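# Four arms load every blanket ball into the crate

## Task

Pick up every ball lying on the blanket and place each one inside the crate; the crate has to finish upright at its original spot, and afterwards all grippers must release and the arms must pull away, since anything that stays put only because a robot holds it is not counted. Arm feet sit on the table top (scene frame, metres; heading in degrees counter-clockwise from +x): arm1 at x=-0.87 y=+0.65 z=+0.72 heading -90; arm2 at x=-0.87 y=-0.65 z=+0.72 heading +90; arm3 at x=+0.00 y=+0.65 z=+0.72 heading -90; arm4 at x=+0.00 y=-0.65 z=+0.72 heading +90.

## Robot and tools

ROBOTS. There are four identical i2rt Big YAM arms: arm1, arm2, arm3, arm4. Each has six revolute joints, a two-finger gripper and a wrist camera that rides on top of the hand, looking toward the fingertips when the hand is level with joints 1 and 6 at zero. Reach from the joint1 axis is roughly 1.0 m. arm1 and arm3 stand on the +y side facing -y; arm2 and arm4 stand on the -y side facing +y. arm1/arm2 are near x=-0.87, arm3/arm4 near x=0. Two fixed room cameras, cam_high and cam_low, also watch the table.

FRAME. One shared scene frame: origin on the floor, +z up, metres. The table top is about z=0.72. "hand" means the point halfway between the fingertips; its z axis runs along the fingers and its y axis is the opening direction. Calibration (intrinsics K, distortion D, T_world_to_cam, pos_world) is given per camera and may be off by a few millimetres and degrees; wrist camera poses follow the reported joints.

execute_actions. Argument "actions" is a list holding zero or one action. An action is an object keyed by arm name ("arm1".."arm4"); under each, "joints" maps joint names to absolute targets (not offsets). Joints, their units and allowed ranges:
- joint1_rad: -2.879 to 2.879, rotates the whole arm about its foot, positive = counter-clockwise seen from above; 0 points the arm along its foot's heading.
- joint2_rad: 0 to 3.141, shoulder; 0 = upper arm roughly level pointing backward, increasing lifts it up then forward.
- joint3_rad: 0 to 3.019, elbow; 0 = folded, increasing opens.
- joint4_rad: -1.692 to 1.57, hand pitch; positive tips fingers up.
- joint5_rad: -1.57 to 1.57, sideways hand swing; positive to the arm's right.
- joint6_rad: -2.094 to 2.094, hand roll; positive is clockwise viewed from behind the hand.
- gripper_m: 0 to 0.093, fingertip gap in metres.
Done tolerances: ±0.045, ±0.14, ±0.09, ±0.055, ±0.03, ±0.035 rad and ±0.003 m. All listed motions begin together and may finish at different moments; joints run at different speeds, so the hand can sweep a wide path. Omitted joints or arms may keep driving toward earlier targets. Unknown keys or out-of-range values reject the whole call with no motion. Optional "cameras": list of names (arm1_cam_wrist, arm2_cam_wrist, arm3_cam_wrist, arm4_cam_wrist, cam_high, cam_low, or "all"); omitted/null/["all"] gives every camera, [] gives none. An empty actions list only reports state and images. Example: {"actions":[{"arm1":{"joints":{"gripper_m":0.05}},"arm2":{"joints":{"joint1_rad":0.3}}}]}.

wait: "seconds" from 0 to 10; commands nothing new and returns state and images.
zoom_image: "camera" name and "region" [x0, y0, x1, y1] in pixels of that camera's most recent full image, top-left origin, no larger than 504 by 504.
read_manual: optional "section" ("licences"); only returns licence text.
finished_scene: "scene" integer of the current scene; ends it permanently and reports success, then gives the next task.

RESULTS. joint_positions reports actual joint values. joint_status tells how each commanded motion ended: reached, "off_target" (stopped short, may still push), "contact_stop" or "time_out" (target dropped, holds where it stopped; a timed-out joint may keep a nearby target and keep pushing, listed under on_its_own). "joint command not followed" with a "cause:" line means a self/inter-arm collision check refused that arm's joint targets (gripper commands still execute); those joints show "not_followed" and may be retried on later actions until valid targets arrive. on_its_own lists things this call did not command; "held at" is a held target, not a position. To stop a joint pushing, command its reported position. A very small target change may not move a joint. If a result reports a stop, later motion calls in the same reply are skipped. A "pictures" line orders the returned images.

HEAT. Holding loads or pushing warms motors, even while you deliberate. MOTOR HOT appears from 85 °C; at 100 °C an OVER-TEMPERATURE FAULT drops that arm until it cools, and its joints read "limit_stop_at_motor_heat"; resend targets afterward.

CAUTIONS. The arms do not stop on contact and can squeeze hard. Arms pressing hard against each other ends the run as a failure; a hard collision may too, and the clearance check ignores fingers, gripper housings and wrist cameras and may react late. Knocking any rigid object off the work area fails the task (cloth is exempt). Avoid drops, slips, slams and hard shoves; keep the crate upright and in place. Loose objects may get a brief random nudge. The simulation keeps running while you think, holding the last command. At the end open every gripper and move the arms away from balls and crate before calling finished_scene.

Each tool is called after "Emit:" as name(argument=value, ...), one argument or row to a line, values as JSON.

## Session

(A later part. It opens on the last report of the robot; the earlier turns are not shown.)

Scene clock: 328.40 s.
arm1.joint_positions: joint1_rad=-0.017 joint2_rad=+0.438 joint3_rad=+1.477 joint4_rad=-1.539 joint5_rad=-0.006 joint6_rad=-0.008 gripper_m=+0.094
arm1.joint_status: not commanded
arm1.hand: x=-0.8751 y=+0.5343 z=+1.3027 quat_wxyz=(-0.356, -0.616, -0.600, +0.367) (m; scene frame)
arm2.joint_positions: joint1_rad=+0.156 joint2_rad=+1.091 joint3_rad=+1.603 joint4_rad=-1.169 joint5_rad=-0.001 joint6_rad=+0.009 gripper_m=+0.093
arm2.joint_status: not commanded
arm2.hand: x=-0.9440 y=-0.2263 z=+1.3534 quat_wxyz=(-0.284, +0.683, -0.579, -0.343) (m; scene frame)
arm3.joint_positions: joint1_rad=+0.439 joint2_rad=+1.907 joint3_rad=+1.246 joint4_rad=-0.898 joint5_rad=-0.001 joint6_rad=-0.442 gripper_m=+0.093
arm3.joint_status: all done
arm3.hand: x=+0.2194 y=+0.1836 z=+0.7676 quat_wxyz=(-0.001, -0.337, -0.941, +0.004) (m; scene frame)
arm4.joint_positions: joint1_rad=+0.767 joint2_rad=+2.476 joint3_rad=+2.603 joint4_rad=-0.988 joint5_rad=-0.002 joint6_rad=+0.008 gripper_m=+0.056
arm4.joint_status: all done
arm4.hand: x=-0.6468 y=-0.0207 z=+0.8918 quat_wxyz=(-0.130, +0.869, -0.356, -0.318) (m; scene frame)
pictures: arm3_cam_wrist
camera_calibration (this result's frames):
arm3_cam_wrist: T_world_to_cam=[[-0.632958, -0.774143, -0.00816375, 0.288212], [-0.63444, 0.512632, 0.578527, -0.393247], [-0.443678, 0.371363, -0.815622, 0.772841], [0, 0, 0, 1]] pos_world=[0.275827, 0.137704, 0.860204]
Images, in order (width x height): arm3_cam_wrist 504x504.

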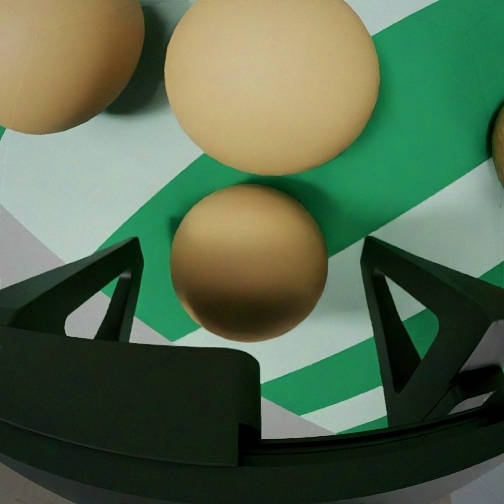

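Emit:
execute_actions(
  actions=[
    {"arm4":{"joints":{"joint2_rad":2.24,"gripper_m":0.08}},"arm3":{"joints":{"gripper_m":0.045}}},
  ],
  cameras=["arm3_cam_wrist"],
)

Emit:
execute_actions(
  actions=[
    {"arm3":{"joints":{"joint1_rad":-0.75,"joint2_rad":1.5,"joint3_rad":1.4,"joint4_rad":-1.15,"joint6_rad":0}},"arm4":{"joints":{"joint1_rad":0.65,"joint2_rad":1.7,"joint3_rad":1.93,"joint4_rad":-1.3,"gripper_m":0.093}}},
  ],
  cameras=["cam_high"],
)

Emit:
execute_actions(
  actions=[
    {"arm3":{"joints":{"joint1_rad":-0.88,"joint2_rad":2.05,"joint3_rad":2.345,"joint4_rad":-1.069}},"arm4":{"joints":{"joint1_rad":-0.06,"joint2_rad":2.02,"joint3_rad":1.93,"joint4_rad":-1.448}}},
  ],
  cameras=["arm4_cam_wrist","cam_high"],
)

Scene clock: 343.13 s.
arm1.joint_positions: joint1_rad=-0.017 joint2_rad=+0.438 joint3_rad=+1.477 joint4_rad=-1.539 joint5_rad=-0.006 joint6_rad=-0.008 gripper_m=+0.094
arm1.joint_status: not commanded
arm1.hand: x=-0.8751 y=+0.5343 z=+1.3027 quat_wxyz=(-0.356, -0.616, -0.600, +0.367) (m; scene frame)
arm2.joint_positions: joint1_rad=+0.156 joint2_rad=+1.091 joint3_rad=+1.603 joint4_rad=-1.169 joint5_rad=-0.001 joint6_rad=+0.009 gripper_m=+0.093
arm2.joint_status: not commanded
arm2.hand: x=-0.9440 y=-0.2263 z=+1.3534 quat_wxyz=(-0.284, +0.683, -0.579, -0.343) (m; scene frame)
arm3.joint_positions: joint1_rad=+0.439 joint2_rad=+1.907 joint3_rad=+1.246 joint4_rad=-0.898 joint5_rad=-0.001 joint6_rad=-0.443 gripper_m=+0.058
arm3.joint_status: gripper_m off_target (ended at +0.058, target +0.045)
arm3.hand: x=+0.2194 y=+0.1836 z=+0.7676 quat_wxyz=(-0.001, -0.337, -0.942, +0.004) (m; scene frame)
arm4.joint_positions: joint1_rad=+0.767 joint2_rad=+2.223 joint3_rad=+2.603 joint4_rad=-0.988 joint5_rad=-0.002 joint6_rad=+0.008 gripper_m=+0.080
arm4.joint_status: all done
arm4.hand: x=-0.6215 y=-0.0472 z=+1.1110 quat_wxyz=(-0.173, +0.822, -0.336, -0.425) (m; scene frame)
pictures: arm3_cam_wrist
camera_calibration (this result's frames):
arm3_cam_wrist: T_world_to_cam=[[-0.632071, -0.774867, -0.00815965, 0.288147], [-0.635022, 0.511905, 0.578533, -0.39299], [-0.444109, 0.370856, -0.815618, 0.773026], [0, 0, 0, 1]] pos_world=[0.27588, 0.137768, 0.860203]
Images, in order (width x height): arm3_cam_wrist 504x504.

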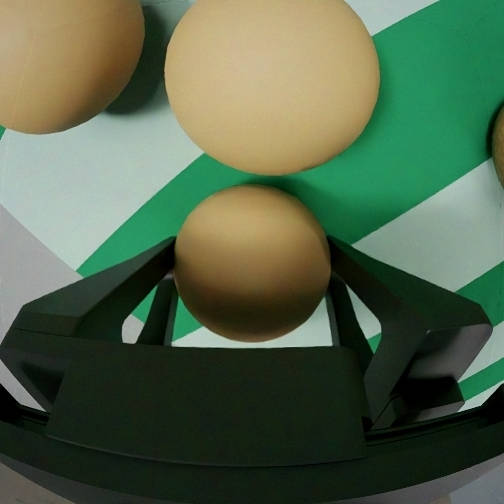

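Scene clock: 344.77 s.
arm1.joint_positions: joint1_rad=-0.017 joint2_rad=+0.438 joint3_rad=+1.477 joint4_rad=-1.539 joint5_rad=-0.006 joint6_rad=-0.008 gripper_m=+0.094
arm1.joint_status: not commanded
arm1.hand: x=-0.8751 y=+0.5343 z=+1.3027 quat_wxyz=(-0.356, -0.616, -0.600, +0.367) (m; scene frame)
arm2.joint_positions: joint1_rad=+0.156 joint2_rad=+1.091 joint3_rad=+1.603 joint4_rad=-1.169 joint5_rad=-0.001 joint6_rad=+0.009 gripper_m=+0.093
arm2.joint_status: not commanded
arm2.hand: x=-0.9440 y=-0.2263 z=+1.3534 quat_wxyz=(-0.284, +0.683, -0.579, -0.343) (m; scene frame)
arm3.joint_positions: joint1_rad=-0.754 joint2_rad=+1.479 joint3_rad=+1.398 joint4_rad=-1.142 joint5_rad=+0.001 joint6_rad=-0.007 gripper_m=+0.058
arm3.joint_status: all done
arm3.hand: x=-0.3536 y=+0.2707 z=+1.0384 quat_wxyz=(-0.065, -0.902, -0.395, +0.162) (m; scene frame)
arm4.joint_positions: joint1_rad=+0.650 joint2_rad=+1.695 joint3_rad=+1.933 joint4_rad=-1.296 joint5_rad=+0.001 joint6_rad=+0.007 gripper_m=+0.093
arm4.joint_status: all done
arm4.hand: x=-0.3987 y=-0.1608 z=+1.0955 quat_wxyz=(-0.110, +0.873, -0.419, -0.224) (m; scene frame)
pictures: cam_high
Images, in order (width x height): cam_high 672x504.

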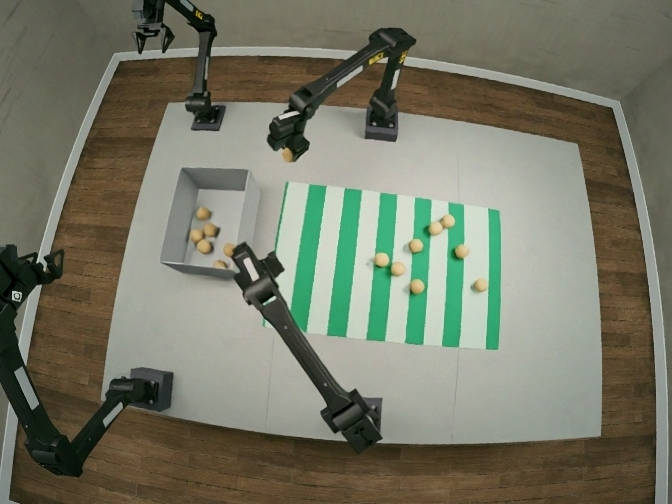

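Scene clock: 346.83 s.
arm1.joint_positions: joint1_rad=-0.017 joint2_rad=+0.438 joint3_rad=+1.477 joint4_rad=-1.539 joint5_rad=-0.006 joint6_rad=-0.008 gripper_m=+0.094
arm1.joint_status: not commanded
arm1.hand: x=-0.8751 y=+0.5343 z=+1.3027 quat_wxyz=(-0.356, -0.616, -0.600, +0.367) (m; scene frame)
arm2.joint_positions: joint1_rad=+0.156 joint2_rad=+1.091 joint3_rad=+1.603 joint4_rad=-1.169 joint5_rad=-0.001 joint6_rad=+0.009 gripper_m=+0.093
arm2.joint_status: not commanded
arm2.hand: x=-0.9440 y=-0.2263 z=+1.3534 quat_wxyz=(-0.284, +0.683, -0.579, -0.343) (m; scene frame)
arm3.joint_positions: joint1_rad=-0.890 joint2_rad=+2.041 joint3_rad=+2.309 joint4_rad=-1.075 joint5_rad=+0.000 joint6_rad=-0.006 gripper_m=+0.058
arm3.joint_status: all done
arm3.hand: x=-0.6128 y=+0.1494 z=+1.1493 quat_wxyz=(-0.121, -0.872, -0.314, +0.354) (m; scene frame)
arm4.joint_positions: joint1_rad=-0.052 joint2_rad=+2.052 joint3_rad=+1.915 joint4_rad=-1.440 joint5_rad=+0.000 joint6_rad=+0.006 gripper_m=+0.093
arm4.joint_status: all done
arm4.hand: x=+0.0123 y=-0.0160 z=+0.8630 quat_wxyz=(-0.001, +0.697, -0.717, +0.007) (m; scene frame)
pictures: arm4_cam_wrist, cam_high
camera_calibration (this result's frames):
arm4_cam_wrist: T_world_to_cam=[[0.9996, -0.0282531, 0.00127922, -0.0119405], [-0.0238134, -0.816399, 0.576998, -0.503309], [-0.0152576, -0.576797, -0.816745, 0.823265], [0, 0, 0, 1]] pos_world=[0.0125113, 0.0636195, 0.962821]
Images, in order (width x height): arm4_cam_wrist 504x504, cam_high 672x504.

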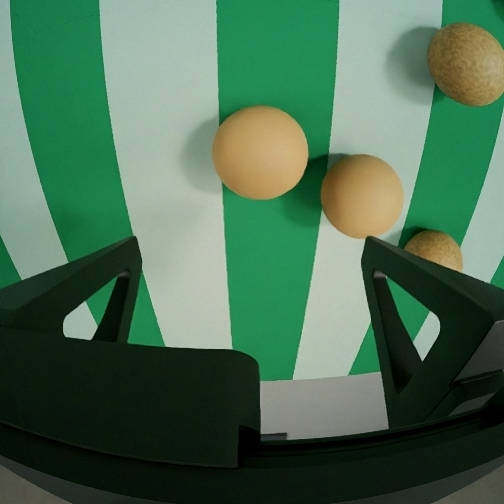

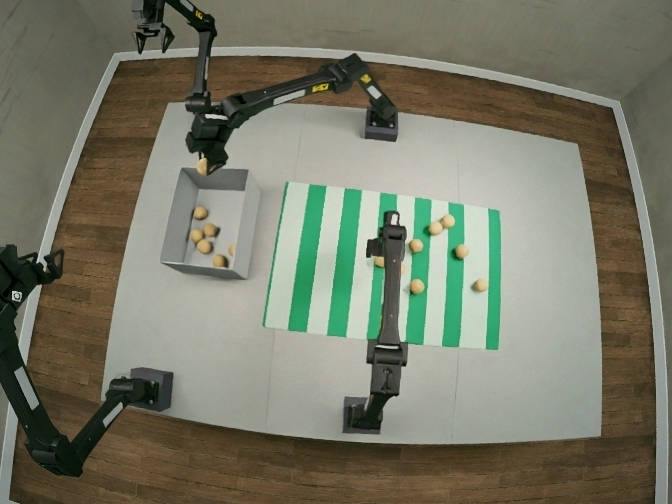

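Emit:
execute_actions(
  actions=[
    {"arm3":{"joints":{"joint2_rad":2.40}},"arm4":{"joints":{"joint1_rad":-0.07,"joint2_rad":2.135,"joint3_rad":1.77,"joint4_rad":-1.185,"joint6_rad":-0.7}}},
  ],
  cameras=["arm4_cam_wrist"],
)

Scene clock: 353.10 s.
arm1.joint_positions: joint1_rad=-0.017 joint2_rad=+0.438 joint3_rad=+1.477 joint4_rad=-1.539 joint5_rad=-0.006 joint6_rad=-0.008 gripper_m=+0.094
arm1.joint_status: not commanded
arm1.hand: x=-0.8751 y=+0.5343 z=+1.3027 quat_wxyz=(-0.356, -0.616, -0.600, +0.367) (m; scene frame)
arm2.joint_positions: joint1_rad=+0.156 joint2_rad=+1.091 joint3_rad=+1.603 joint4_rad=-1.169 joint5_rad=-0.001 joint6_rad=+0.009 gripper_m=+0.093
arm2.joint_status: not commanded
arm2.hand: x=-0.9440 y=-0.2263 z=+1.3534 quat_wxyz=(-0.284, +0.683, -0.579, -0.343) (m; scene frame)
arm3.joint_positions: joint1_rad=-0.890 joint2_rad=+2.422 joint3_rad=+2.310 joint4_rad=-1.072 joint5_rad=+0.000 joint6_rad=-0.006 gripper_m=+0.058
arm3.joint_status: all done
arm3.hand: x=-0.6392 y=+0.1308 z=+0.8469 quat_wxyz=(-0.061, -0.923, -0.332, +0.184) (m; scene frame)
arm4.joint_positions: joint1_rad=-0.063 joint2_rad=+2.149 joint3_rad=+1.765 joint4_rad=-1.193 joint5_rad=+0.000 joint6_rad=-0.691 gripper_m=+0.093
arm4.joint_status: all done
arm4.hand: x=+0.0205 y=-0.0121 z=+0.7480 quat_wxyz=(+0.001, +0.898, -0.440, +0.007) (m; scene frame)
pictures: arm4_cam_wrist
camera_calibration (this result's frames):
arm4_cam_wrist: T_world_to_cam=[[0.790999, 0.611784, -0.00631932, -0.00210787], [0.500853, -0.641571, 0.580975, -0.445232], [0.351377, -0.462716, -0.813897, 0.723416], [0, 0, 0, 1]] pos_world=[-0.0295287, 0.0503777, 0.847441]
Images, in order (width x height): arm4_cam_wrist 504x504.

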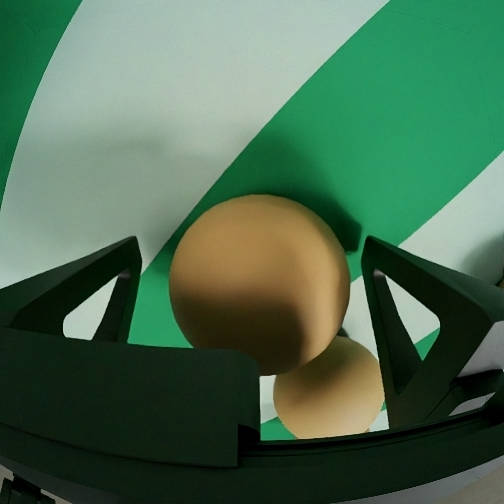

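Emit:
execute_actions(
  actions=[
    {"arm3":{"joints":{"joint2_rad":2.2,"gripper_m":0.08}},"arm4":{"joints":{"gripper_m":0.045}}},
  ],
  cameras=[],
)

Emit:
execute_actions(
  actions=[
    {"arm3":{"joints":{"joint1_rad":-0.75,"joint2_rad":1.65,"joint3_rad":1.65,"joint4_rad":-1.2,"joint6_rad":0.6,"gripper_m":0.093}},"arm4":{"joints":{"joint1_rad":0.764,"joint2_rad":1.6,"joint3_rad":1.8,"joint4_rad":-1.2,"joint6_rad":0}}},
  ],
  cameras=["cam_high"],
)

Emit:
execute_actions(
  actions=[
    {"arm3":{"joints":{"joint1_rad":0.47,"joint2_rad":1.94,"joint3_rad":1.59,"joint4_rad":-1.184,"joint6_rad":1.3}},"arm4":{"joints":{"joint2_rad":2.12,"joint3_rad":2.635,"joint4_rad":-0.98}}},
  ],
  cameras=["arm3_cam_wrist","cam_high"],
)

Scene clock: 368.97 s.
arm1.joint_positions: joint1_rad=-0.017 joint2_rad=+0.438 joint3_rad=+1.477 joint4_rad=-1.539 joint5_rad=-0.006 joint6_rad=-0.008 gripper_m=+0.094
arm1.joint_status: not commanded
arm1.hand: x=-0.8751 y=+0.5343 z=+1.3027 quat_wxyz=(-0.356, -0.616, -0.600, +0.367) (m; scene frame)
arm2.joint_positions: joint1_rad=+0.156 joint2_rad=+1.091 joint3_rad=+1.603 joint4_rad=-1.169 joint5_rad=-0.001 joint6_rad=+0.009 gripper_m=+0.093
arm2.joint_status: not commanded
arm2.hand: x=-0.9440 y=-0.2263 z=+1.3534 quat_wxyz=(-0.284, +0.683, -0.579, -0.343) (m; scene frame)
arm3.joint_positions: joint1_rad=-0.890 joint2_rad=+2.160 joint3_rad=+2.326 joint4_rad=-1.072 joint5_rad=+0.000 joint6_rad=-0.006 gripper_m=+0.080
arm3.joint_status: all done
arm3.hand: x=-0.6326 y=+0.1341 z=+1.0654 quat_wxyz=(-0.105, -0.889, -0.320, +0.310) (m; scene frame)
arm4.joint_positions: joint1_rad=-0.063 joint2_rad=+2.149 joint3_rad=+1.765 joint4_rad=-1.193 joint5_rad=+0.000 joint6_rad=-0.692 gripper_m=+0.055
arm4.joint_status: gripper_m off_target (ended at +0.055, target +0.045)
arm4.hand: x=+0.0205 y=-0.0121 z=+0.7480 quat_wxyz=(+0.001, +0.898, -0.439, +0.007) (m; scene frame)
pictures: none
No camera images: the call's "cameras" was empty. Leave "cameras" out to get every camera's image.

Scene clock: 370.63 s.
arm1.joint_positions: joint1_rad=-0.017 joint2_rad=+0.438 joint3_rad=+1.477 joint4_rad=-1.539 joint5_rad=-0.006 joint6_rad=-0.008 gripper_m=+0.094
arm1.joint_status: not commanded
arm1.hand: x=-0.8751 y=+0.5343 z=+1.3027 quat_wxyz=(-0.356, -0.616, -0.600, +0.367) (m; scene frame)
arm2.joint_positions: joint1_rad=+0.156 joint2_rad=+1.091 joint3_rad=+1.603 joint4_rad=-1.169 joint5_rad=-0.001 joint6_rad=+0.009 gripper_m=+0.093
arm2.joint_status: not commanded
arm2.hand: x=-0.9440 y=-0.2263 z=+1.3534 quat_wxyz=(-0.284, +0.683, -0.579, -0.343) (m; scene frame)
arm3.joint_positions: joint1_rad=-0.747 joint2_rad=+1.627 joint3_rad=+1.649 joint4_rad=-1.196 joint5_rad=-0.001 joint6_rad=+0.592 gripper_m=+0.093
arm3.joint_status: all done
arm3.hand: x=-0.3969 y=+0.2172 z=+1.0733 quat_wxyz=(-0.127, -0.973, -0.115, +0.153) (m; scene frame)
arm4.joint_positions: joint1_rad=+0.770 joint2_rad=+1.592 joint3_rad=+1.772 joint4_rad=-1.196 joint5_rad=-0.002 joint6_rad=-0.009 gripper_m=+0.055
arm4.joint_status: all done
arm4.hand: x=-0.4370 y=-0.2295 z=+1.0888 quat_wxyz=(-0.104, +0.895, -0.357, -0.249) (m; scene frame)
pictures: cam_high
Images, in order (width x height): cam_high 672x504.

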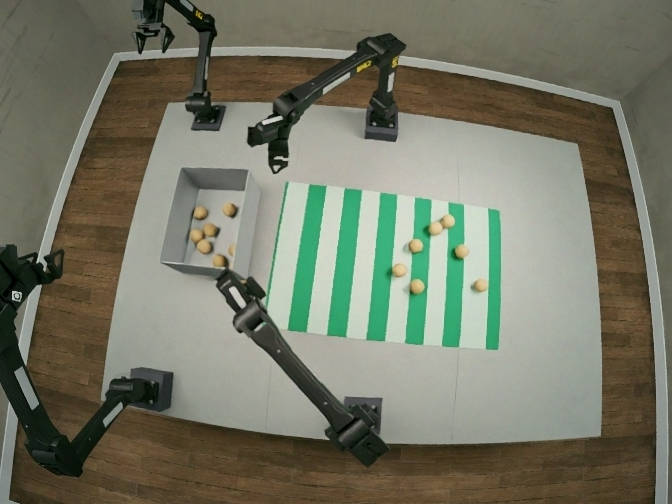

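Scene clock: 372.77 s.
arm1.joint_positions: joint1_rad=-0.017 joint2_rad=+0.438 joint3_rad=+1.477 joint4_rad=-1.539 joint5_rad=-0.006 joint6_rad=-0.008 gripper_m=+0.094
arm1.joint_status: not commanded
arm1.hand: x=-0.8751 y=+0.5343 z=+1.3027 quat_wxyz=(-0.356, -0.616, -0.600, +0.367) (m; scene frame)
arm2.joint_positions: joint1_rad=+0.156 joint2_rad=+1.091 joint3_rad=+1.603 joint4_rad=-1.169 joint5_rad=-0.001 joint6_rad=+0.009 gripper_m=+0.093
arm2.joint_status: not commanded
arm2.hand: x=-0.9440 y=-0.2263 z=+1.3534 quat_wxyz=(-0.284, +0.683, -0.579, -0.343) (m; scene frame)
arm3.joint_positions: joint1_rad=+0.476 joint2_rad=+1.968 joint3_rad=+1.581 joint4_rad=-1.182 joint5_rad=-0.002 joint6_rad=+1.293 gripper_m=+0.093
arm3.joint_status: all done
arm3.hand: x=+0.2691 y=+0.1302 z=+0.8452 quat_wxyz=(+0.002, -0.929, -0.369, +0.002) (m; scene frame)
arm4.joint_positions: joint1_rad=+0.770 joint2_rad=+2.130 joint3_rad=+2.580 joint4_rad=-0.991 joint5_rad=-0.002 joint6_rad=-0.008 gripper_m=+0.055
arm4.joint_status: all done
arm4.hand: x=-0.6045 y=-0.0679 z=+1.1744 quat_wxyz=(-0.187, +0.811, -0.322, -0.451) (m; scene frame)
pictures: arm3_cam_wrist, cam_high
camera_calibration (this result's frames):
arm3_cam_wrist: T_world_to_cam=[[-0.687583, 0.726052, -0.00884385, 0.0989568], [0.587684, 0.563617, 0.580486, -0.716323], [0.426448, 0.393935, -0.814222, 0.639722], [0, 0, 0, 1]] pos_world=[0.216205, 0.0798753, 0.937566]
Images, in order (width x height): arm3_cam_wrist 504x504, cam_high 672x504.

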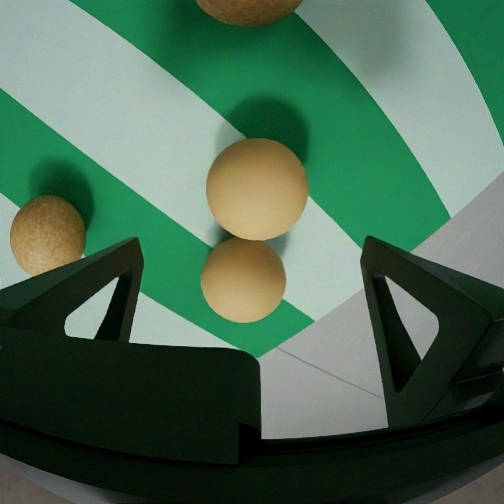

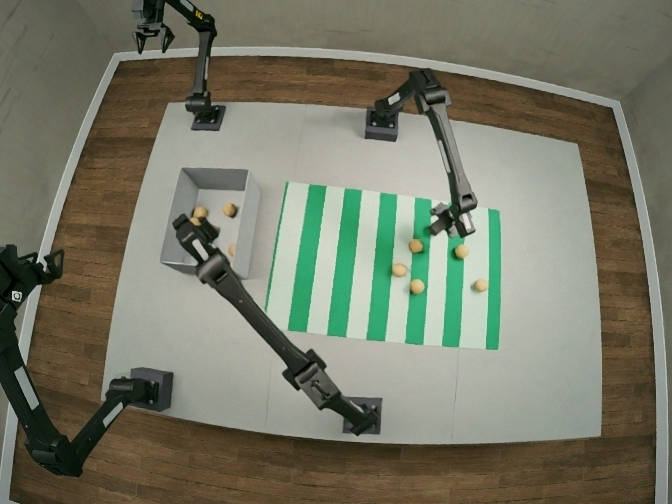

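Emit:
execute_actions(
  actions=[
    {"arm3":{"joints":{"joint1_rad":0.495,"joint2_rad":2.08,"joint3_rad":1.49,"joint4_rad":-0.982}},"arm4":{"joints":{"joint2_rad":2.44}}},
  ],
  cameras=["arm3_cam_wrist"],
)

Scene clock: 378.73 s.
arm1.joint_positions: joint1_rad=-0.017 joint2_rad=+0.438 joint3_rad=+1.477 joint4_rad=-1.539 joint5_rad=-0.006 joint6_rad=-0.008 gripper_m=+0.094
arm1.joint_status: not commanded
arm1.hand: x=-0.8751 y=+0.5343 z=+1.3027 quat_wxyz=(-0.356, -0.616, -0.600, +0.367) (m; scene frame)
arm2.joint_positions: joint1_rad=+0.156 joint2_rad=+1.091 joint3_rad=+1.603 joint4_rad=-1.169 joint5_rad=-0.001 joint6_rad=+0.009 gripper_m=+0.093
arm2.joint_status: not commanded
arm2.hand: x=-0.9440 y=-0.2263 z=+1.3534 quat_wxyz=(-0.284, +0.683, -0.579, -0.343) (m; scene frame)
arm3.joint_positions: joint1_rad=+0.484 joint2_rad=+2.066 joint3_rad=+1.484 joint4_rad=-0.990 joint5_rad=-0.002 joint6_rad=+1.293 gripper_m=+0.093
arm3.joint_status: all done
arm3.hand: x=+0.2703 y=+0.1366 z=+0.7573 quat_wxyz=(+0.004, -0.928, -0.372, +0.002) (m; scene frame)
arm4.joint_positions: joint1_rad=+0.770 joint2_rad=+2.478 joint3_rad=+2.605 joint4_rad=-0.987 joint5_rad=-0.002 joint6_rad=-0.008 gripper_m=+0.055
arm4.joint_status: all done
arm4.hand: x=-0.6490 y=-0.0224 z=+0.8912 quat_wxyz=(-0.132, +0.872, -0.348, -0.317) (m; scene frame)
pictures: arm3_cam_wrist
camera_calibration (this result's frames):
arm3_cam_wrist: T_world_to_cam=[[-0.692827, 0.721076, -0.00625962, 0.0944795], [0.584298, 0.566452, 0.581144, -0.669619], [0.422595, 0.398975, -0.813777, 0.565129], [0, 0, 0, 1]] pos_world=[0.217894, 0.0857078, 0.849626]
Images, in order (width x height): arm3_cam_wrist 504x504.

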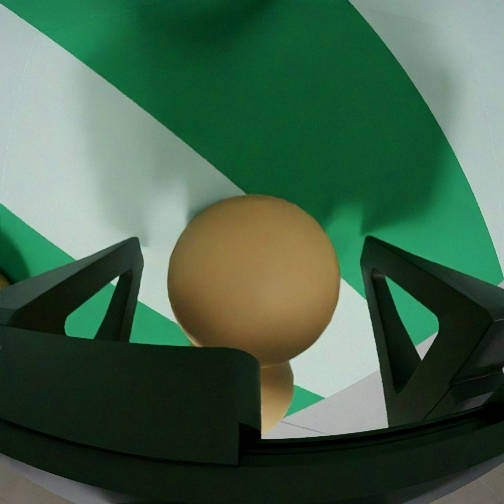

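Emit:
execute_actions(
  actions=[
    {"arm4":{"joints":{"joint2_rad":2.24,"gripper_m":0.08}},"arm3":{"joints":{"gripper_m":0.045}}},
  ],
  cameras=[],
)

Emit:
execute_actions(
  actions=[
    {"arm3":{"joints":{"joint1_rad":-0.75,"joint2_rad":1.55,"joint4_rad":-1.3}},"arm4":{"joints":{"joint1_rad":0.65,"joint2_rad":1.65,"joint3_rad":1.85,"joint4_rad":-1.3,"gripper_m":0.093}}},
  ],
  cameras=["cam_high"],
)

Emit:
execute_actions(
  actions=[
    {"arm3":{"joints":{"joint1_rad":-0.88,"joint2_rad":2.08,"joint3_rad":2.345,"joint4_rad":-1.069,"joint6_rad":0}},"arm4":{"joints":{"joint1_rad":-0.19,"joint2_rad":1.947,"joint3_rad":1.792,"joint4_rad":-1.383,"joint6_rad":-0.3}}},
  ],
  cameras=["arm4_cam_wrist","cam_high"],
)

Scene clock: 388.20 s.
arm1.joint_positions: joint1_rad=-0.017 joint2_rad=+0.438 joint3_rad=+1.477 joint4_rad=-1.539 joint5_rad=-0.006 joint6_rad=-0.008 gripper_m=+0.094
arm1.joint_status: not commanded
arm1.hand: x=-0.8751 y=+0.5343 z=+1.3027 quat_wxyz=(-0.356, -0.616, -0.600, +0.367) (m; scene frame)
arm2.joint_positions: joint1_rad=+0.156 joint2_rad=+1.091 joint3_rad=+1.603 joint4_rad=-1.169 joint5_rad=-0.001 joint6_rad=+0.009 gripper_m=+0.093
arm2.joint_status: not commanded
arm2.hand: x=-0.9440 y=-0.2263 z=+1.3534 quat_wxyz=(-0.284, +0.683, -0.579, -0.343) (m; scene frame)
arm3.joint_positions: joint1_rad=+0.484 joint2_rad=+2.066 joint3_rad=+1.484 joint4_rad=-0.990 joint5_rad=-0.002 joint6_rad=+1.293 gripper_m=+0.056
arm3.joint_status: gripper_m off_target (ended at +0.056, target +0.045)
arm3.hand: x=+0.2703 y=+0.1366 z=+0.7573 quat_wxyz=(+0.004, -0.928, -0.372, +0.002) (m; scene frame)
arm4.joint_positions: joint1_rad=+0.770 joint2_rad=+2.223 joint3_rad=+2.606 joint4_rad=-0.987 joint5_rad=-0.002 joint6_rad=-0.008 gripper_m=+0.080
arm4.joint_status: all done
arm4.hand: x=-0.6235 y=-0.0490 z=+1.1120 quat_wxyz=(-0.176, +0.825, -0.328, -0.425) (m; scene frame)
pictures: none
No camera images: the call's "cameras" was empty. Leave "cameras" out to get every camera's image.

Scene clock: 390.10 s.
arm1.joint_positions: joint1_rad=-0.017 joint2_rad=+0.438 joint3_rad=+1.477 joint4_rad=-1.539 joint5_rad=-0.006 joint6_rad=-0.008 gripper_m=+0.094
arm1.joint_status: not commanded
arm1.hand: x=-0.8751 y=+0.5343 z=+1.3027 quat_wxyz=(-0.356, -0.616, -0.600, +0.367) (m; scene frame)
arm2.joint_positions: joint1_rad=+0.156 joint2_rad=+1.091 joint3_rad=+1.603 joint4_rad=-1.169 joint5_rad=-0.001 joint6_rad=+0.009 gripper_m=+0.093
arm2.joint_status: not commanded
arm2.hand: x=-0.9440 y=-0.2263 z=+1.3534 quat_wxyz=(-0.284, +0.683, -0.579, -0.343) (m; scene frame)
arm3.joint_positions: joint1_rad=-0.754 joint2_rad=+1.525 joint3_rad=+1.483 joint4_rad=-1.292 joint5_rad=+0.002 joint6_rad=+1.293 gripper_m=+0.056
arm3.joint_status: all done
arm3.hand: x=-0.3489 y=+0.2763 z=+1.0436 quat_wxyz=(-0.101, -0.965, +0.234, +0.063) (m; scene frame)
arm4.joint_positions: joint1_rad=+0.650 joint2_rad=+1.650 joint3_rad=+1.850 joint4_rad=-1.296 joint5_rad=+0.001 joint6_rad=-0.007 gripper_m=+0.093
arm4.joint_status: all done
arm4.hand: x=-0.3851 y=-0.1778 z=+1.0819 quat_wxyz=(-0.104, +0.880, -0.415, -0.206) (m; scene frame)
pictures: cam_high
Images, in order (width x height): cam_high 672x504.

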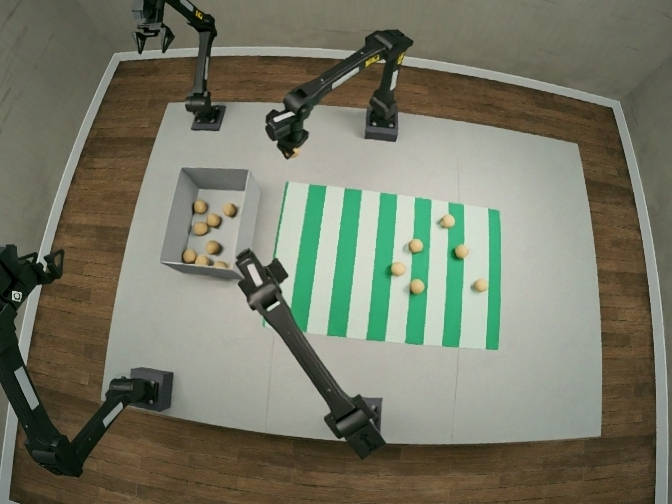

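Scene clock: 392.13 s.
arm1.joint_positions: joint1_rad=-0.017 joint2_rad=+0.438 joint3_rad=+1.477 joint4_rad=-1.539 joint5_rad=-0.006 joint6_rad=-0.008 gripper_m=+0.094
arm1.joint_status: not commanded
arm1.hand: x=-0.8751 y=+0.5343 z=+1.3027 quat_wxyz=(-0.356, -0.616, -0.600, +0.367) (m; scene frame)
arm2.joint_positions: joint1_rad=+0.156 joint2_rad=+1.091 joint3_rad=+1.603 joint4_rad=-1.169 joint5_rad=-0.001 joint6_rad=+0.009 gripper_m=+0.093
arm2.joint_status: not commanded
arm2.hand: x=-0.9440 y=-0.2263 z=+1.3534 quat_wxyz=(-0.284, +0.683, -0.579, -0.343) (m; scene frame)
arm3.joint_positions: joint1_rad=-0.890 joint2_rad=+2.073 joint3_rad=+2.308 joint4_rad=-1.075 joint5_rad=+0.000 joint6_rad=+0.008 gripper_m=+0.056
arm3.joint_status: all done
arm3.hand: x=-0.6188 y=+0.1456 z=+1.1234 quat_wxyz=(-0.118, -0.881, -0.310, +0.339) (m; scene frame)
arm4.joint_positions: joint1_rad=-0.183 joint2_rad=+1.980 joint3_rad=+1.780 joint4_rad=-1.376 joint5_rad=+0.001 joint6_rad=-0.292 gripper_m=+0.093
arm4.joint_status: all done
arm4.hand: x=+0.0914 y=-0.0488 z=+0.8563 quat_wxyz=(-0.001, +0.755, -0.656, +0.006) (m; scene frame)
pictures: arm4_cam_wrist, cam_high
camera_calibration (this result's frames):
arm4_cam_wrist: T_world_to_cam=[[0.99043, 0.138013, 0.000172209, -0.0820325], [0.112625, -0.808956, 0.576981, -0.536417], [0.0797701, -0.57144, -0.816758, 0.791585], [0, 0, 0, 1]] pos_world=[0.0785166, 0.0297268, 0.95605]
Images, in order (width x height): arm4_cam_wrist 504x504, cam_high 672x504.

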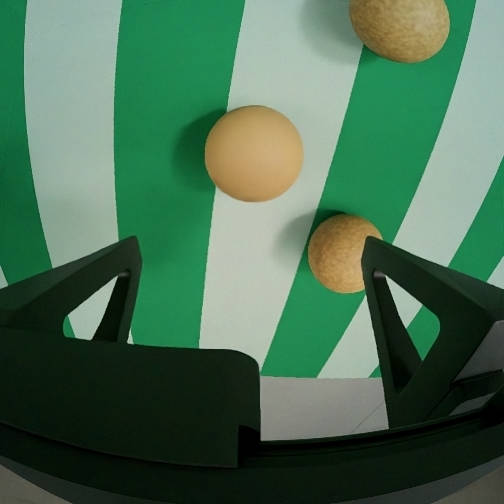

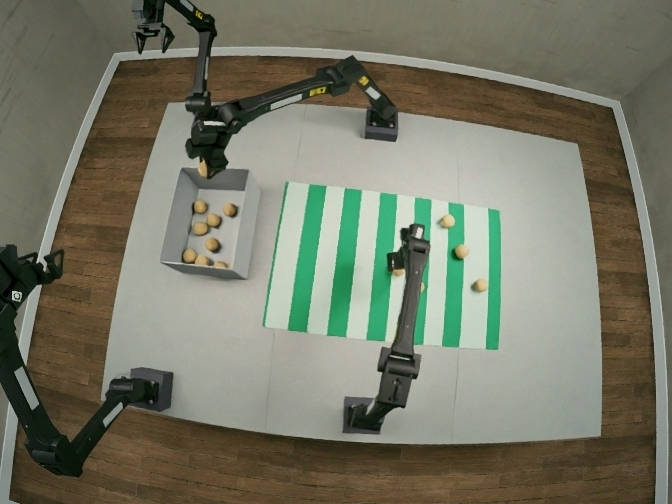

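Emit:
execute_actions(
  actions=[
    {"arm3":{"joints":{"joint2_rad":2.39}},"arm4":{"joints":{"joint2_rad":2.066,"joint3_rad":1.667,"joint4_rad":-1.146}}},
  ],
  cameras=["arm4_cam_wrist"],
)

Scene clock: 397.13 s.
arm1.joint_positions: joint1_rad=-0.017 joint2_rad=+0.438 joint3_rad=+1.477 joint4_rad=-1.539 joint5_rad=-0.006 joint6_rad=-0.008 gripper_m=+0.094
arm1.joint_status: not commanded
arm1.hand: x=-0.8751 y=+0.5343 z=+1.3027 quat_wxyz=(-0.356, -0.616, -0.600, +0.367) (m; scene frame)
arm2.joint_positions: joint1_rad=+0.156 joint2_rad=+1.091 joint3_rad=+1.603 joint4_rad=-1.169 joint5_rad=-0.001 joint6_rad=+0.009 gripper_m=+0.093
arm2.joint_status: not commanded
arm2.hand: x=-0.9440 y=-0.2263 z=+1.3534 quat_wxyz=(-0.284, +0.683, -0.579, -0.343) (m; scene frame)
arm3.joint_positions: joint1_rad=-0.890 joint2_rad=+2.413 joint3_rad=+2.313 joint4_rad=-1.073 joint5_rad=+0.000 joint6_rad=+0.007 gripper_m=+0.056
arm3.joint_status: all done
arm3.hand: x=-0.6406 y=+0.1305 z=+0.8556 quat_wxyz=(-0.064, -0.925, -0.325, +0.189) (m; scene frame)
arm4.joint_positions: joint1_rad=-0.183 joint2_rad=+2.077 joint3_rad=+1.663 joint4_rad=-1.154 joint5_rad=+0.001 joint6_rad=-0.292 gripper_m=+0.093
arm4.joint_status: all done
arm4.hand: x=+0.0936 y=-0.0419 z=+0.7566 quat_wxyz=(-0.004, +0.755, -0.656, +0.004) (m; scene frame)
pictures: arm4_cam_wrist
camera_calibration (this result's frames):
arm4_cam_wrist: T_world_to_cam=[[0.990417, 0.138086, 0.00235858, -0.0867582], [0.112029, -0.813275, 0.570994, -0.469178], [0.0807647, -0.565258, -0.820951, 0.717273], [0, 0, 0, 1]] pos_world=[0.080558, 0.0358536, 0.856948]
Images, in order (width x height): arm4_cam_wrist 504x504.

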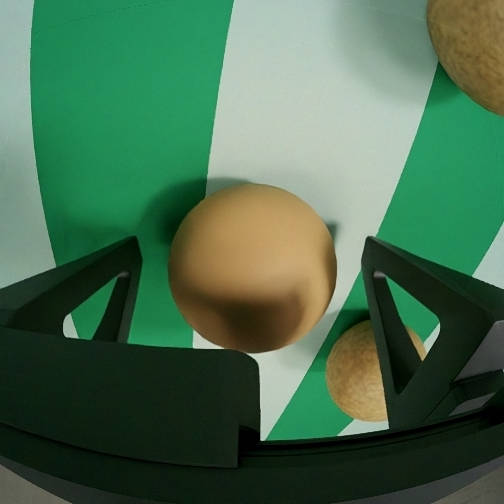

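Emit:
execute_actions(
  actions=[
    {"arm3":{"joints":{"joint2_rad":2.2,"gripper_m":0.08}},"arm4":{"joints":{"gripper_m":0.045}}},
  ],
  cameras=[],
)

Emit:
execute_actions(
  actions=[
    {"arm3":{"joints":{"joint1_rad":-0.75,"joint2_rad":1.75,"joint3_rad":1.78,"joint4_rad":-1.273,"gripper_m":0.093}},"arm4":{"joints":{"joint1_rad":0.764,"joint2_rad":1.6,"joint3_rad":1.8,"joint4_rad":-1.2,"joint6_rad":0}}},
  ],
  cameras=[],
)

Emit:
execute_actions(
  actions=[
    {"arm3":{"joints":{"joint1_rad":0.287,"joint2_rad":2.04}},"arm4":{"joints":{"joint2_rad":2.14,"joint3_rad":2.635,"joint4_rad":-0.98}}},
  ],
  cameras=["arm3_cam_wrist","cam_high"],
)

Scene clock: 405.10 s.
arm1.joint_positions: joint1_rad=-0.017 joint2_rad=+0.438 joint3_rad=+1.477 joint4_rad=-1.539 joint5_rad=-0.006 joint6_rad=-0.008 gripper_m=+0.094
arm1.joint_status: not commanded
arm1.hand: x=-0.8751 y=+0.5343 z=+1.3027 quat_wxyz=(-0.356, -0.616, -0.600, +0.367) (m; scene frame)
arm2.joint_positions: joint1_rad=+0.156 joint2_rad=+1.091 joint3_rad=+1.603 joint4_rad=-1.169 joint5_rad=-0.001 joint6_rad=+0.009 gripper_m=+0.093
arm2.joint_status: not commanded
arm2.hand: x=-0.9440 y=-0.2263 z=+1.3534 quat_wxyz=(-0.284, +0.683, -0.579, -0.343) (m; scene frame)
arm3.joint_positions: joint1_rad=-0.890 joint2_rad=+2.161 joint3_rad=+2.325 joint4_rad=-1.073 joint5_rad=+0.000 joint6_rad=+0.007 gripper_m=+0.080
arm3.joint_status: all done
arm3.hand: x=-0.6329 y=+0.1347 z=+1.0636 quat_wxyz=(-0.107, -0.892, -0.314, +0.308) (m; scene frame)
arm4.joint_positions: joint1_rad=-0.183 joint2_rad=+2.077 joint3_rad=+1.663 joint4_rad=-1.154 joint5_rad=+0.001 joint6_rad=-0.292 gripper_m=+0.057
arm4.joint_status: gripper_m off_target (ended at +0.057, target +0.045)
arm4.hand: x=+0.0935 y=-0.0419 z=+0.7566 quat_wxyz=(-0.004, +0.755, -0.656, +0.004) (m; scene frame)
pictures: none
No camera images: the call's "cameras" was empty. Leave "cameras" out to get every camera's image.

Scene clock: 406.60 s.
arm1.joint_positions: joint1_rad=-0.017 joint2_rad=+0.438 joint3_rad=+1.477 joint4_rad=-1.539 joint5_rad=-0.006 joint6_rad=-0.008 gripper_m=+0.094
arm1.joint_status: not commanded
arm1.hand: x=-0.8751 y=+0.5343 z=+1.3027 quat_wxyz=(-0.356, -0.616, -0.600, +0.367) (m; scene frame)
arm2.joint_positions: joint1_rad=+0.156 joint2_rad=+1.091 joint3_rad=+1.603 joint4_rad=-1.169 joint5_rad=-0.001 joint6_rad=+0.009 gripper_m=+0.093
arm2.joint_status: not commanded
arm2.hand: x=-0.9440 y=-0.2263 z=+1.3534 quat_wxyz=(-0.284, +0.683, -0.579, -0.343) (m; scene frame)
arm3.joint_positions: joint1_rad=-0.746 joint2_rad=+1.717 joint3_rad=+1.781 joint4_rad=-1.268 joint5_rad=-0.001 joint6_rad=+0.006 gripper_m=+0.093
arm3.joint_status: all done
arm3.hand: x=-0.4142 y=+0.1982 z=+1.0772 quat_wxyz=(-0.071, -0.901, -0.393, +0.169) (m; scene frame)
arm4.joint_positions: joint1_rad=+0.761 joint2_rad=+1.592 joint3_rad=+1.780 joint4_rad=-1.196 joint5_rad=-0.002 joint6_rad=-0.008 gripper_m=+0.057
arm4.joint_status: all done
arm4.hand: x=-0.4339 y=-0.2248 z=+1.0933 quat_wxyz=(-0.107, +0.892, -0.360, -0.252) (m; scene frame)
pictures: none
No camera images: the call's "cameras" was empty. Leave "cameras" out to get every camera's image.

Scene clock: 408.73 s.
arm1.joint_positions: joint1_rad=-0.017 joint2_rad=+0.438 joint3_rad=+1.477 joint4_rad=-1.539 joint5_rad=-0.006 joint6_rad=-0.008 gripper_m=+0.094
arm1.joint_status: not commanded
arm1.hand: x=-0.8751 y=+0.5343 z=+1.3027 quat_wxyz=(-0.356, -0.616, -0.600, +0.367) (m; scene frame)
arm2.joint_positions: joint1_rad=+0.156 joint2_rad=+1.091 joint3_rad=+1.603 joint4_rad=-1.169 joint5_rad=-0.001 joint6_rad=+0.009 gripper_m=+0.093
arm2.joint_status: not commanded
arm2.hand: x=-0.9440 y=-0.2263 z=+1.3534 quat_wxyz=(-0.284, +0.683, -0.579, -0.343) (m; scene frame)
arm3.joint_positions: joint1_rad=+0.293 joint2_rad=+2.067 joint3_rad=+1.769 joint4_rad=-1.268 joint5_rad=-0.003 joint6_rad=+0.004 gripper_m=+0.093
arm3.joint_status: all done
arm3.hand: x=+0.1822 y=+0.0485 z=+0.8554 quat_wxyz=(+0.001, -0.598, -0.802, +0.001) (m; scene frame)
arm4.joint_positions: joint1_rad=+0.761 joint2_rad=+2.152 joint3_rad=+2.579 joint4_rad=-0.992 joint5_rad=-0.002 joint6_rad=-0.008 gripper_m=+0.057
arm4.joint_status: all done
arm4.hand: x=-0.6039 y=-0.0576 z=+1.1556 quat_wxyz=(-0.185, +0.815, -0.328, -0.441) (m; scene frame)
pictures: arm3_cam_wrist, cam_high
camera_calibration (this result's frames):
arm3_cam_wrist: T_world_to_cam=[[-0.957568, -0.287985, -0.0113205, 0.199129], [-0.240522, 0.776874, 0.581907, -0.485813], [-0.158786, 0.559938, -0.813177, 0.814942], [0, 0, 0, 1]] pos_world=[0.203232, -0.021555, 0.947644]
Images, in order (width x height): arm3_cam_wrist 504x504, cam_high 672x504.

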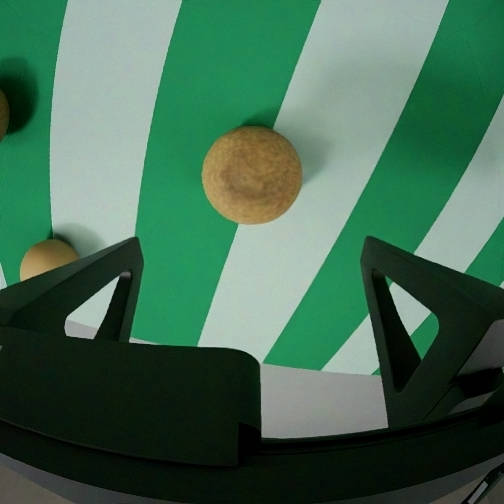

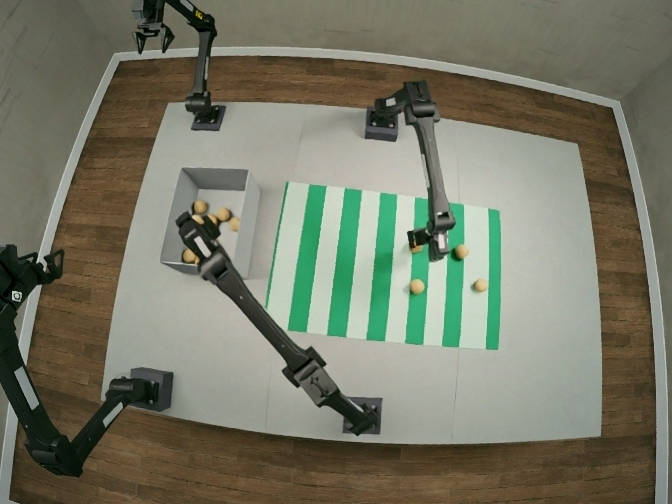

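Emit:
execute_actions(
  actions=[
    {"arm3":{"joints":{"joint2_rad":2.178,"joint3_rad":1.676,"joint4_rad":-1.068}},"arm4":{"joints":{"joint2_rad":2.44}}},
  ],
  cameras=["arm3_cam_wrist"],
)

Scene clock: 413.83 s.
arm1.joint_positions: joint1_rad=-0.017 joint2_rad=+0.438 joint3_rad=+1.477 joint4_rad=-1.539 joint5_rad=-0.006 joint6_rad=-0.008 gripper_m=+0.094
arm1.joint_status: not commanded
arm1.hand: x=-0.8751 y=+0.5343 z=+1.3027 quat_wxyz=(-0.356, -0.616, -0.600, +0.367) (m; scene frame)
arm2.joint_positions: joint1_rad=+0.156 joint2_rad=+1.091 joint3_rad=+1.603 joint4_rad=-1.169 joint5_rad=-0.001 joint6_rad=+0.009 gripper_m=+0.093
arm2.joint_status: not commanded
arm2.hand: x=-0.9440 y=-0.2263 z=+1.3534 quat_wxyz=(-0.284, +0.683, -0.579, -0.343) (m; scene frame)
arm3.joint_positions: joint1_rad=+0.293 joint2_rad=+2.163 joint3_rad=+1.669 joint4_rad=-1.076 joint5_rad=-0.003 joint6_rad=+0.004 gripper_m=+0.093
arm3.joint_status: all done
arm3.hand: x=+0.1811 y=+0.0506 z=+0.7621 quat_wxyz=(+0.003, -0.598, -0.802, +0.000) (m; scene frame)
arm4.joint_positions: joint1_rad=+0.761 joint2_rad=+2.479 joint3_rad=+2.607 joint4_rad=-0.986 joint5_rad=-0.002 joint6_rad=-0.008 gripper_m=+0.057
arm4.joint_status: all done
arm4.hand: x=-0.6436 y=-0.0162 z=+0.8912 quat_wxyz=(-0.134, +0.871, -0.351, -0.317) (m; scene frame)
pictures: arm3_cam_wrist
camera_calibration (this result's frames):
arm3_cam_wrist: T_world_to_cam=[[-0.957585, -0.28793, -0.0113154, 0.197542], [-0.239927, 0.774962, 0.584695, -0.435609], [-0.159582, 0.56261, -0.811174, 0.736196], [0, 0, 0, 1]] pos_world=[0.202132, -0.0197326, 0.854117]
Images, in order (width x height): arm3_cam_wrist 504x504.

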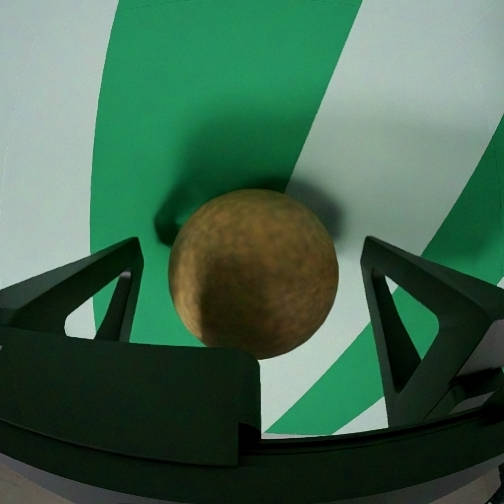

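Emit:
execute_actions(
  actions=[
    {"arm4":{"joints":{"joint2_rad":2.24,"gripper_m":0.08}},"arm3":{"joints":{"gripper_m":0.045}}},
  ],
  cameras=[],
)

Emit:
execute_actions(
  actions=[
    {"arm3":{"joints":{"joint1_rad":-0.78,"joint2_rad":1.7,"joint4_rad":-1.25}},"arm4":{"joints":{"joint1_rad":0.72,"joint2_rad":1.65,"joint3_rad":1.85,"joint4_rad":-1.3,"gripper_m":0.093}}},
  ],
  cameras=[],
)

Emit:
execute_actions(
  actions=[
    {"arm3":{"joints":{"joint1_rad":-0.88,"joint2_rad":2.1,"joint3_rad":2.345,"joint4_rad":-1.069}},"arm4":{"joints":{"joint1_rad":-0.348,"joint2_rad":1.843,"joint3_rad":1.635,"joint4_rad":-1.33}}},
  ],
  cameras=["arm4_cam_wrist","cam_high"],
)

Scene clock: 422.70 s.
arm1.joint_positions: joint1_rad=-0.017 joint2_rad=+0.438 joint3_rad=+1.477 joint4_rad=-1.539 joint5_rad=-0.006 joint6_rad=-0.008 gripper_m=+0.094
arm1.joint_status: not commanded
arm1.hand: x=-0.8751 y=+0.5343 z=+1.3027 quat_wxyz=(-0.356, -0.616, -0.600, +0.367) (m; scene frame)
arm2.joint_positions: joint1_rad=+0.156 joint2_rad=+1.091 joint3_rad=+1.603 joint4_rad=-1.169 joint5_rad=-0.001 joint6_rad=+0.009 gripper_m=+0.093
arm2.joint_status: not commanded
arm2.hand: x=-0.9440 y=-0.2263 z=+1.3534 quat_wxyz=(-0.284, +0.683, -0.579, -0.343) (m; scene frame)
arm3.joint_positions: joint1_rad=+0.293 joint2_rad=+2.163 joint3_rad=+1.669 joint4_rad=-1.076 joint5_rad=-0.002 joint6_rad=+0.004 gripper_m=+0.057
arm3.joint_status: gripper_m off_target (ended at +0.057, target +0.045)
arm3.hand: x=+0.1810 y=+0.0506 z=+0.7621 quat_wxyz=(+0.003, -0.598, -0.802, +0.000) (m; scene frame)
arm4.joint_positions: joint1_rad=+0.761 joint2_rad=+2.223 joint3_rad=+2.607 joint4_rad=-0.986 joint5_rad=-0.002 joint6_rad=-0.008 gripper_m=+0.080
arm4.joint_status: all done
arm4.hand: x=-0.6181 y=-0.0433 z=+1.1130 quat_wxyz=(-0.179, +0.823, -0.332, -0.425) (m; scene frame)
pictures: none
No camera images: the call's "cameras" was empty. Leave "cameras" out to get every camera's image.

Scene clock: 424.60 s.
arm1.joint_positions: joint1_rad=-0.017 joint2_rad=+0.438 joint3_rad=+1.477 joint4_rad=-1.539 joint5_rad=-0.006 joint6_rad=-0.008 gripper_m=+0.094
arm1.joint_status: not commanded
arm1.hand: x=-0.8751 y=+0.5343 z=+1.3027 quat_wxyz=(-0.356, -0.616, -0.600, +0.367) (m; scene frame)
arm2.joint_positions: joint1_rad=+0.156 joint2_rad=+1.091 joint3_rad=+1.603 joint4_rad=-1.169 joint5_rad=-0.001 joint6_rad=+0.009 gripper_m=+0.093
arm2.joint_status: not commanded
arm2.hand: x=-0.9440 y=-0.2263 z=+1.3534 quat_wxyz=(-0.284, +0.683, -0.579, -0.343) (m; scene frame)
arm3.joint_positions: joint1_rad=-0.779 joint2_rad=+1.672 joint3_rad=+1.672 joint4_rad=-1.243 joint5_rad=+0.003 joint6_rad=+0.004 gripper_m=+0.057
arm3.joint_status: all done
arm3.hand: x=-0.4120 y=+0.2303 z=+1.0544 quat_wxyz=(-0.059, -0.911, -0.379, +0.153) (m; scene frame)
arm4.joint_positions: joint1_rad=+0.717 joint2_rad=+1.650 joint3_rad=+1.851 joint4_rad=-1.297 joint5_rad=-0.001 joint6_rad=-0.008 gripper_m=+0.093
arm4.joint_status: all done
arm4.hand: x=-0.4161 y=-0.2048 z=+1.0818 quat_wxyz=(-0.095, +0.894, -0.385, -0.210) (m; scene frame)
pictures: none
No camera images: the call's "cameras" was empty. Leave "cameras" out to get every camera's image.

Scene clock: 426.33 s.
arm1.joint_positions: joint1_rad=-0.017 joint2_rad=+0.438 joint3_rad=+1.477 joint4_rad=-1.539 joint5_rad=-0.006 joint6_rad=-0.008 gripper_m=+0.094
arm1.joint_status: not commanded
arm1.hand: x=-0.8751 y=+0.5343 z=+1.3027 quat_wxyz=(-0.356, -0.616, -0.600, +0.367) (m; scene frame)
arm2.joint_positions: joint1_rad=+0.156 joint2_rad=+1.091 joint3_rad=+1.603 joint4_rad=-1.169 joint5_rad=-0.001 joint6_rad=+0.009 gripper_m=+0.093
arm2.joint_status: not commanded
arm2.hand: x=-0.9440 y=-0.2263 z=+1.3534 quat_wxyz=(-0.284, +0.683, -0.579, -0.343) (m; scene frame)
arm3.joint_positions: joint1_rad=-0.889 joint2_rad=+2.098 joint3_rad=+2.306 joint4_rad=-1.076 joint5_rad=+0.000 joint6_rad=+0.004 gripper_m=+0.057
arm3.joint_status: all done
arm3.hand: x=-0.6217 y=+0.1423 z=+1.1029 quat_wxyz=(-0.113, -0.884, -0.313, +0.327) (m; scene frame)
arm4.joint_positions: joint1_rad=-0.354 joint2_rad=+1.879 joint3_rad=+1.621 joint4_rad=-1.323 joint5_rad=+0.002 joint6_rad=-0.006 gripper_m=+0.093
arm4.joint_status: all done
arm4.hand: x=+0.1798 y=-0.1110 z=+0.8557 quat_wxyz=(+0.000, +0.586, -0.810, +0.008) (m; scene frame)
pictures: arm4_cam_wrist, cam_high
camera_calibration (this result's frames):
arm4_cam_wrist: T_world_to_cam=[[0.949683, -0.313202, 0.00272866, -0.205938], [-0.257323, -0.775224, 0.5769, -0.526], [-0.178571, -0.548574, -0.816811, 0.797538], [0, 0, 0, 1]] pos_world=[0.202641, -0.0347595, 0.955448]
Images, in order (width x height): arm4_cam_wrist 504x504, cam_high 672x504.

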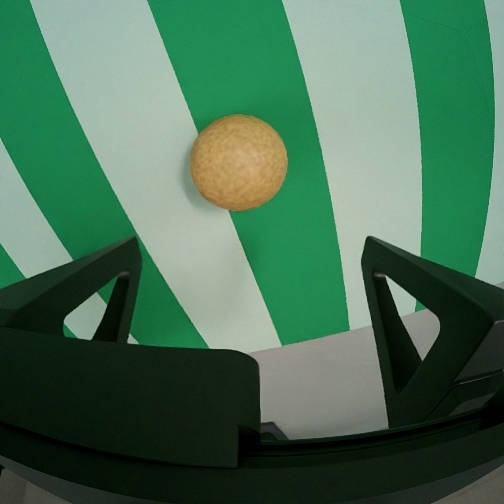

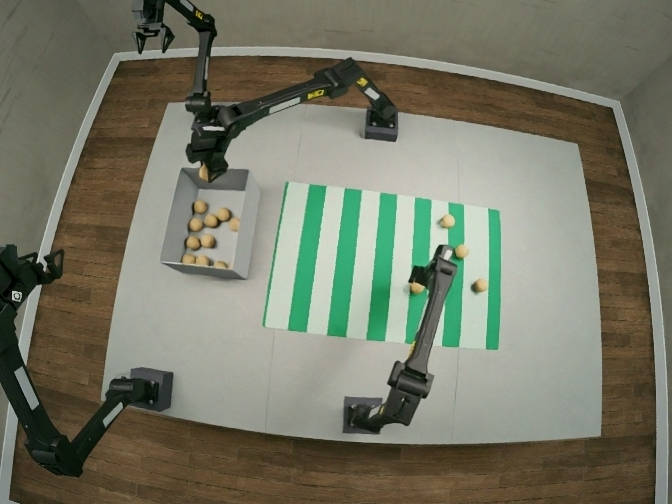

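Emit:
execute_actions(
  actions=[
    {"arm3":{"joints":{"joint2_rad":2.39}},"arm4":{"joints":{"joint1_rad":-0.332,"joint2_rad":1.962,"joint3_rad":1.487,"joint4_rad":-1.071}}},
  ],
  cameras=["arm4_cam_wrist"],
)

Scene clock: 431.10 s.
arm1.joint_positions: joint1_rad=-0.017 joint2_rad=+0.438 joint3_rad=+1.477 joint4_rad=-1.539 joint5_rad=-0.006 joint6_rad=-0.008 gripper_m=+0.094
arm1.joint_status: not commanded
arm1.hand: x=-0.8751 y=+0.5343 z=+1.3027 quat_wxyz=(-0.356, -0.616, -0.600, +0.367) (m; scene frame)
arm2.joint_positions: joint1_rad=+0.156 joint2_rad=+1.091 joint3_rad=+1.603 joint4_rad=-1.169 joint5_rad=-0.001 joint6_rad=+0.009 gripper_m=+0.093
arm2.joint_status: not commanded
arm2.hand: x=-0.9440 y=-0.2263 z=+1.3534 quat_wxyz=(-0.284, +0.683, -0.579, -0.343) (m; scene frame)
arm3.joint_positions: joint1_rad=-0.889 joint2_rad=+2.413 joint3_rad=+2.315 joint4_rad=-1.073 joint5_rad=+0.000 joint6_rad=+0.004 gripper_m=+0.057
arm3.joint_status: all done
arm3.hand: x=-0.6402 y=+0.1296 z=+0.8563 quat_wxyz=(-0.064, -0.924, -0.327, +0.190) (m; scene frame)
arm4.joint_positions: joint1_rad=-0.339 joint2_rad=+1.973 joint3_rad=+1.482 joint4_rad=-1.079 joint5_rad=+0.002 joint6_rad=-0.006 gripper_m=+0.093
arm4.joint_status: all done
arm4.hand: x=+0.1731 y=-0.1072 z=+0.7547 quat_wxyz=(-0.005, +0.593, -0.805, +0.004) (m; scene frame)
pictures: arm4_cam_wrist
camera_calibration (this result's frames):
arm4_cam_wrist: T_world_to_cam=[[0.954377, -0.298592, 0.00279951, -0.197373], [-0.247211, -0.784822, 0.56828, -0.462855], [-0.167487, -0.543045, -0.822831, 0.719111], [0, 0, 0, 1]] pos_world=[0.194387, -0.0316838, 0.85529]
Images, in order (width x height): arm4_cam_wrist 504x504.

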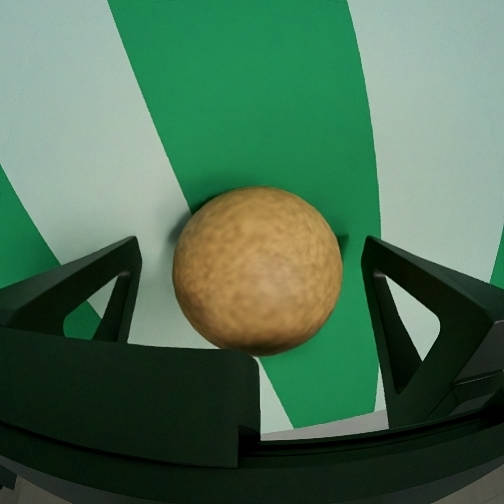

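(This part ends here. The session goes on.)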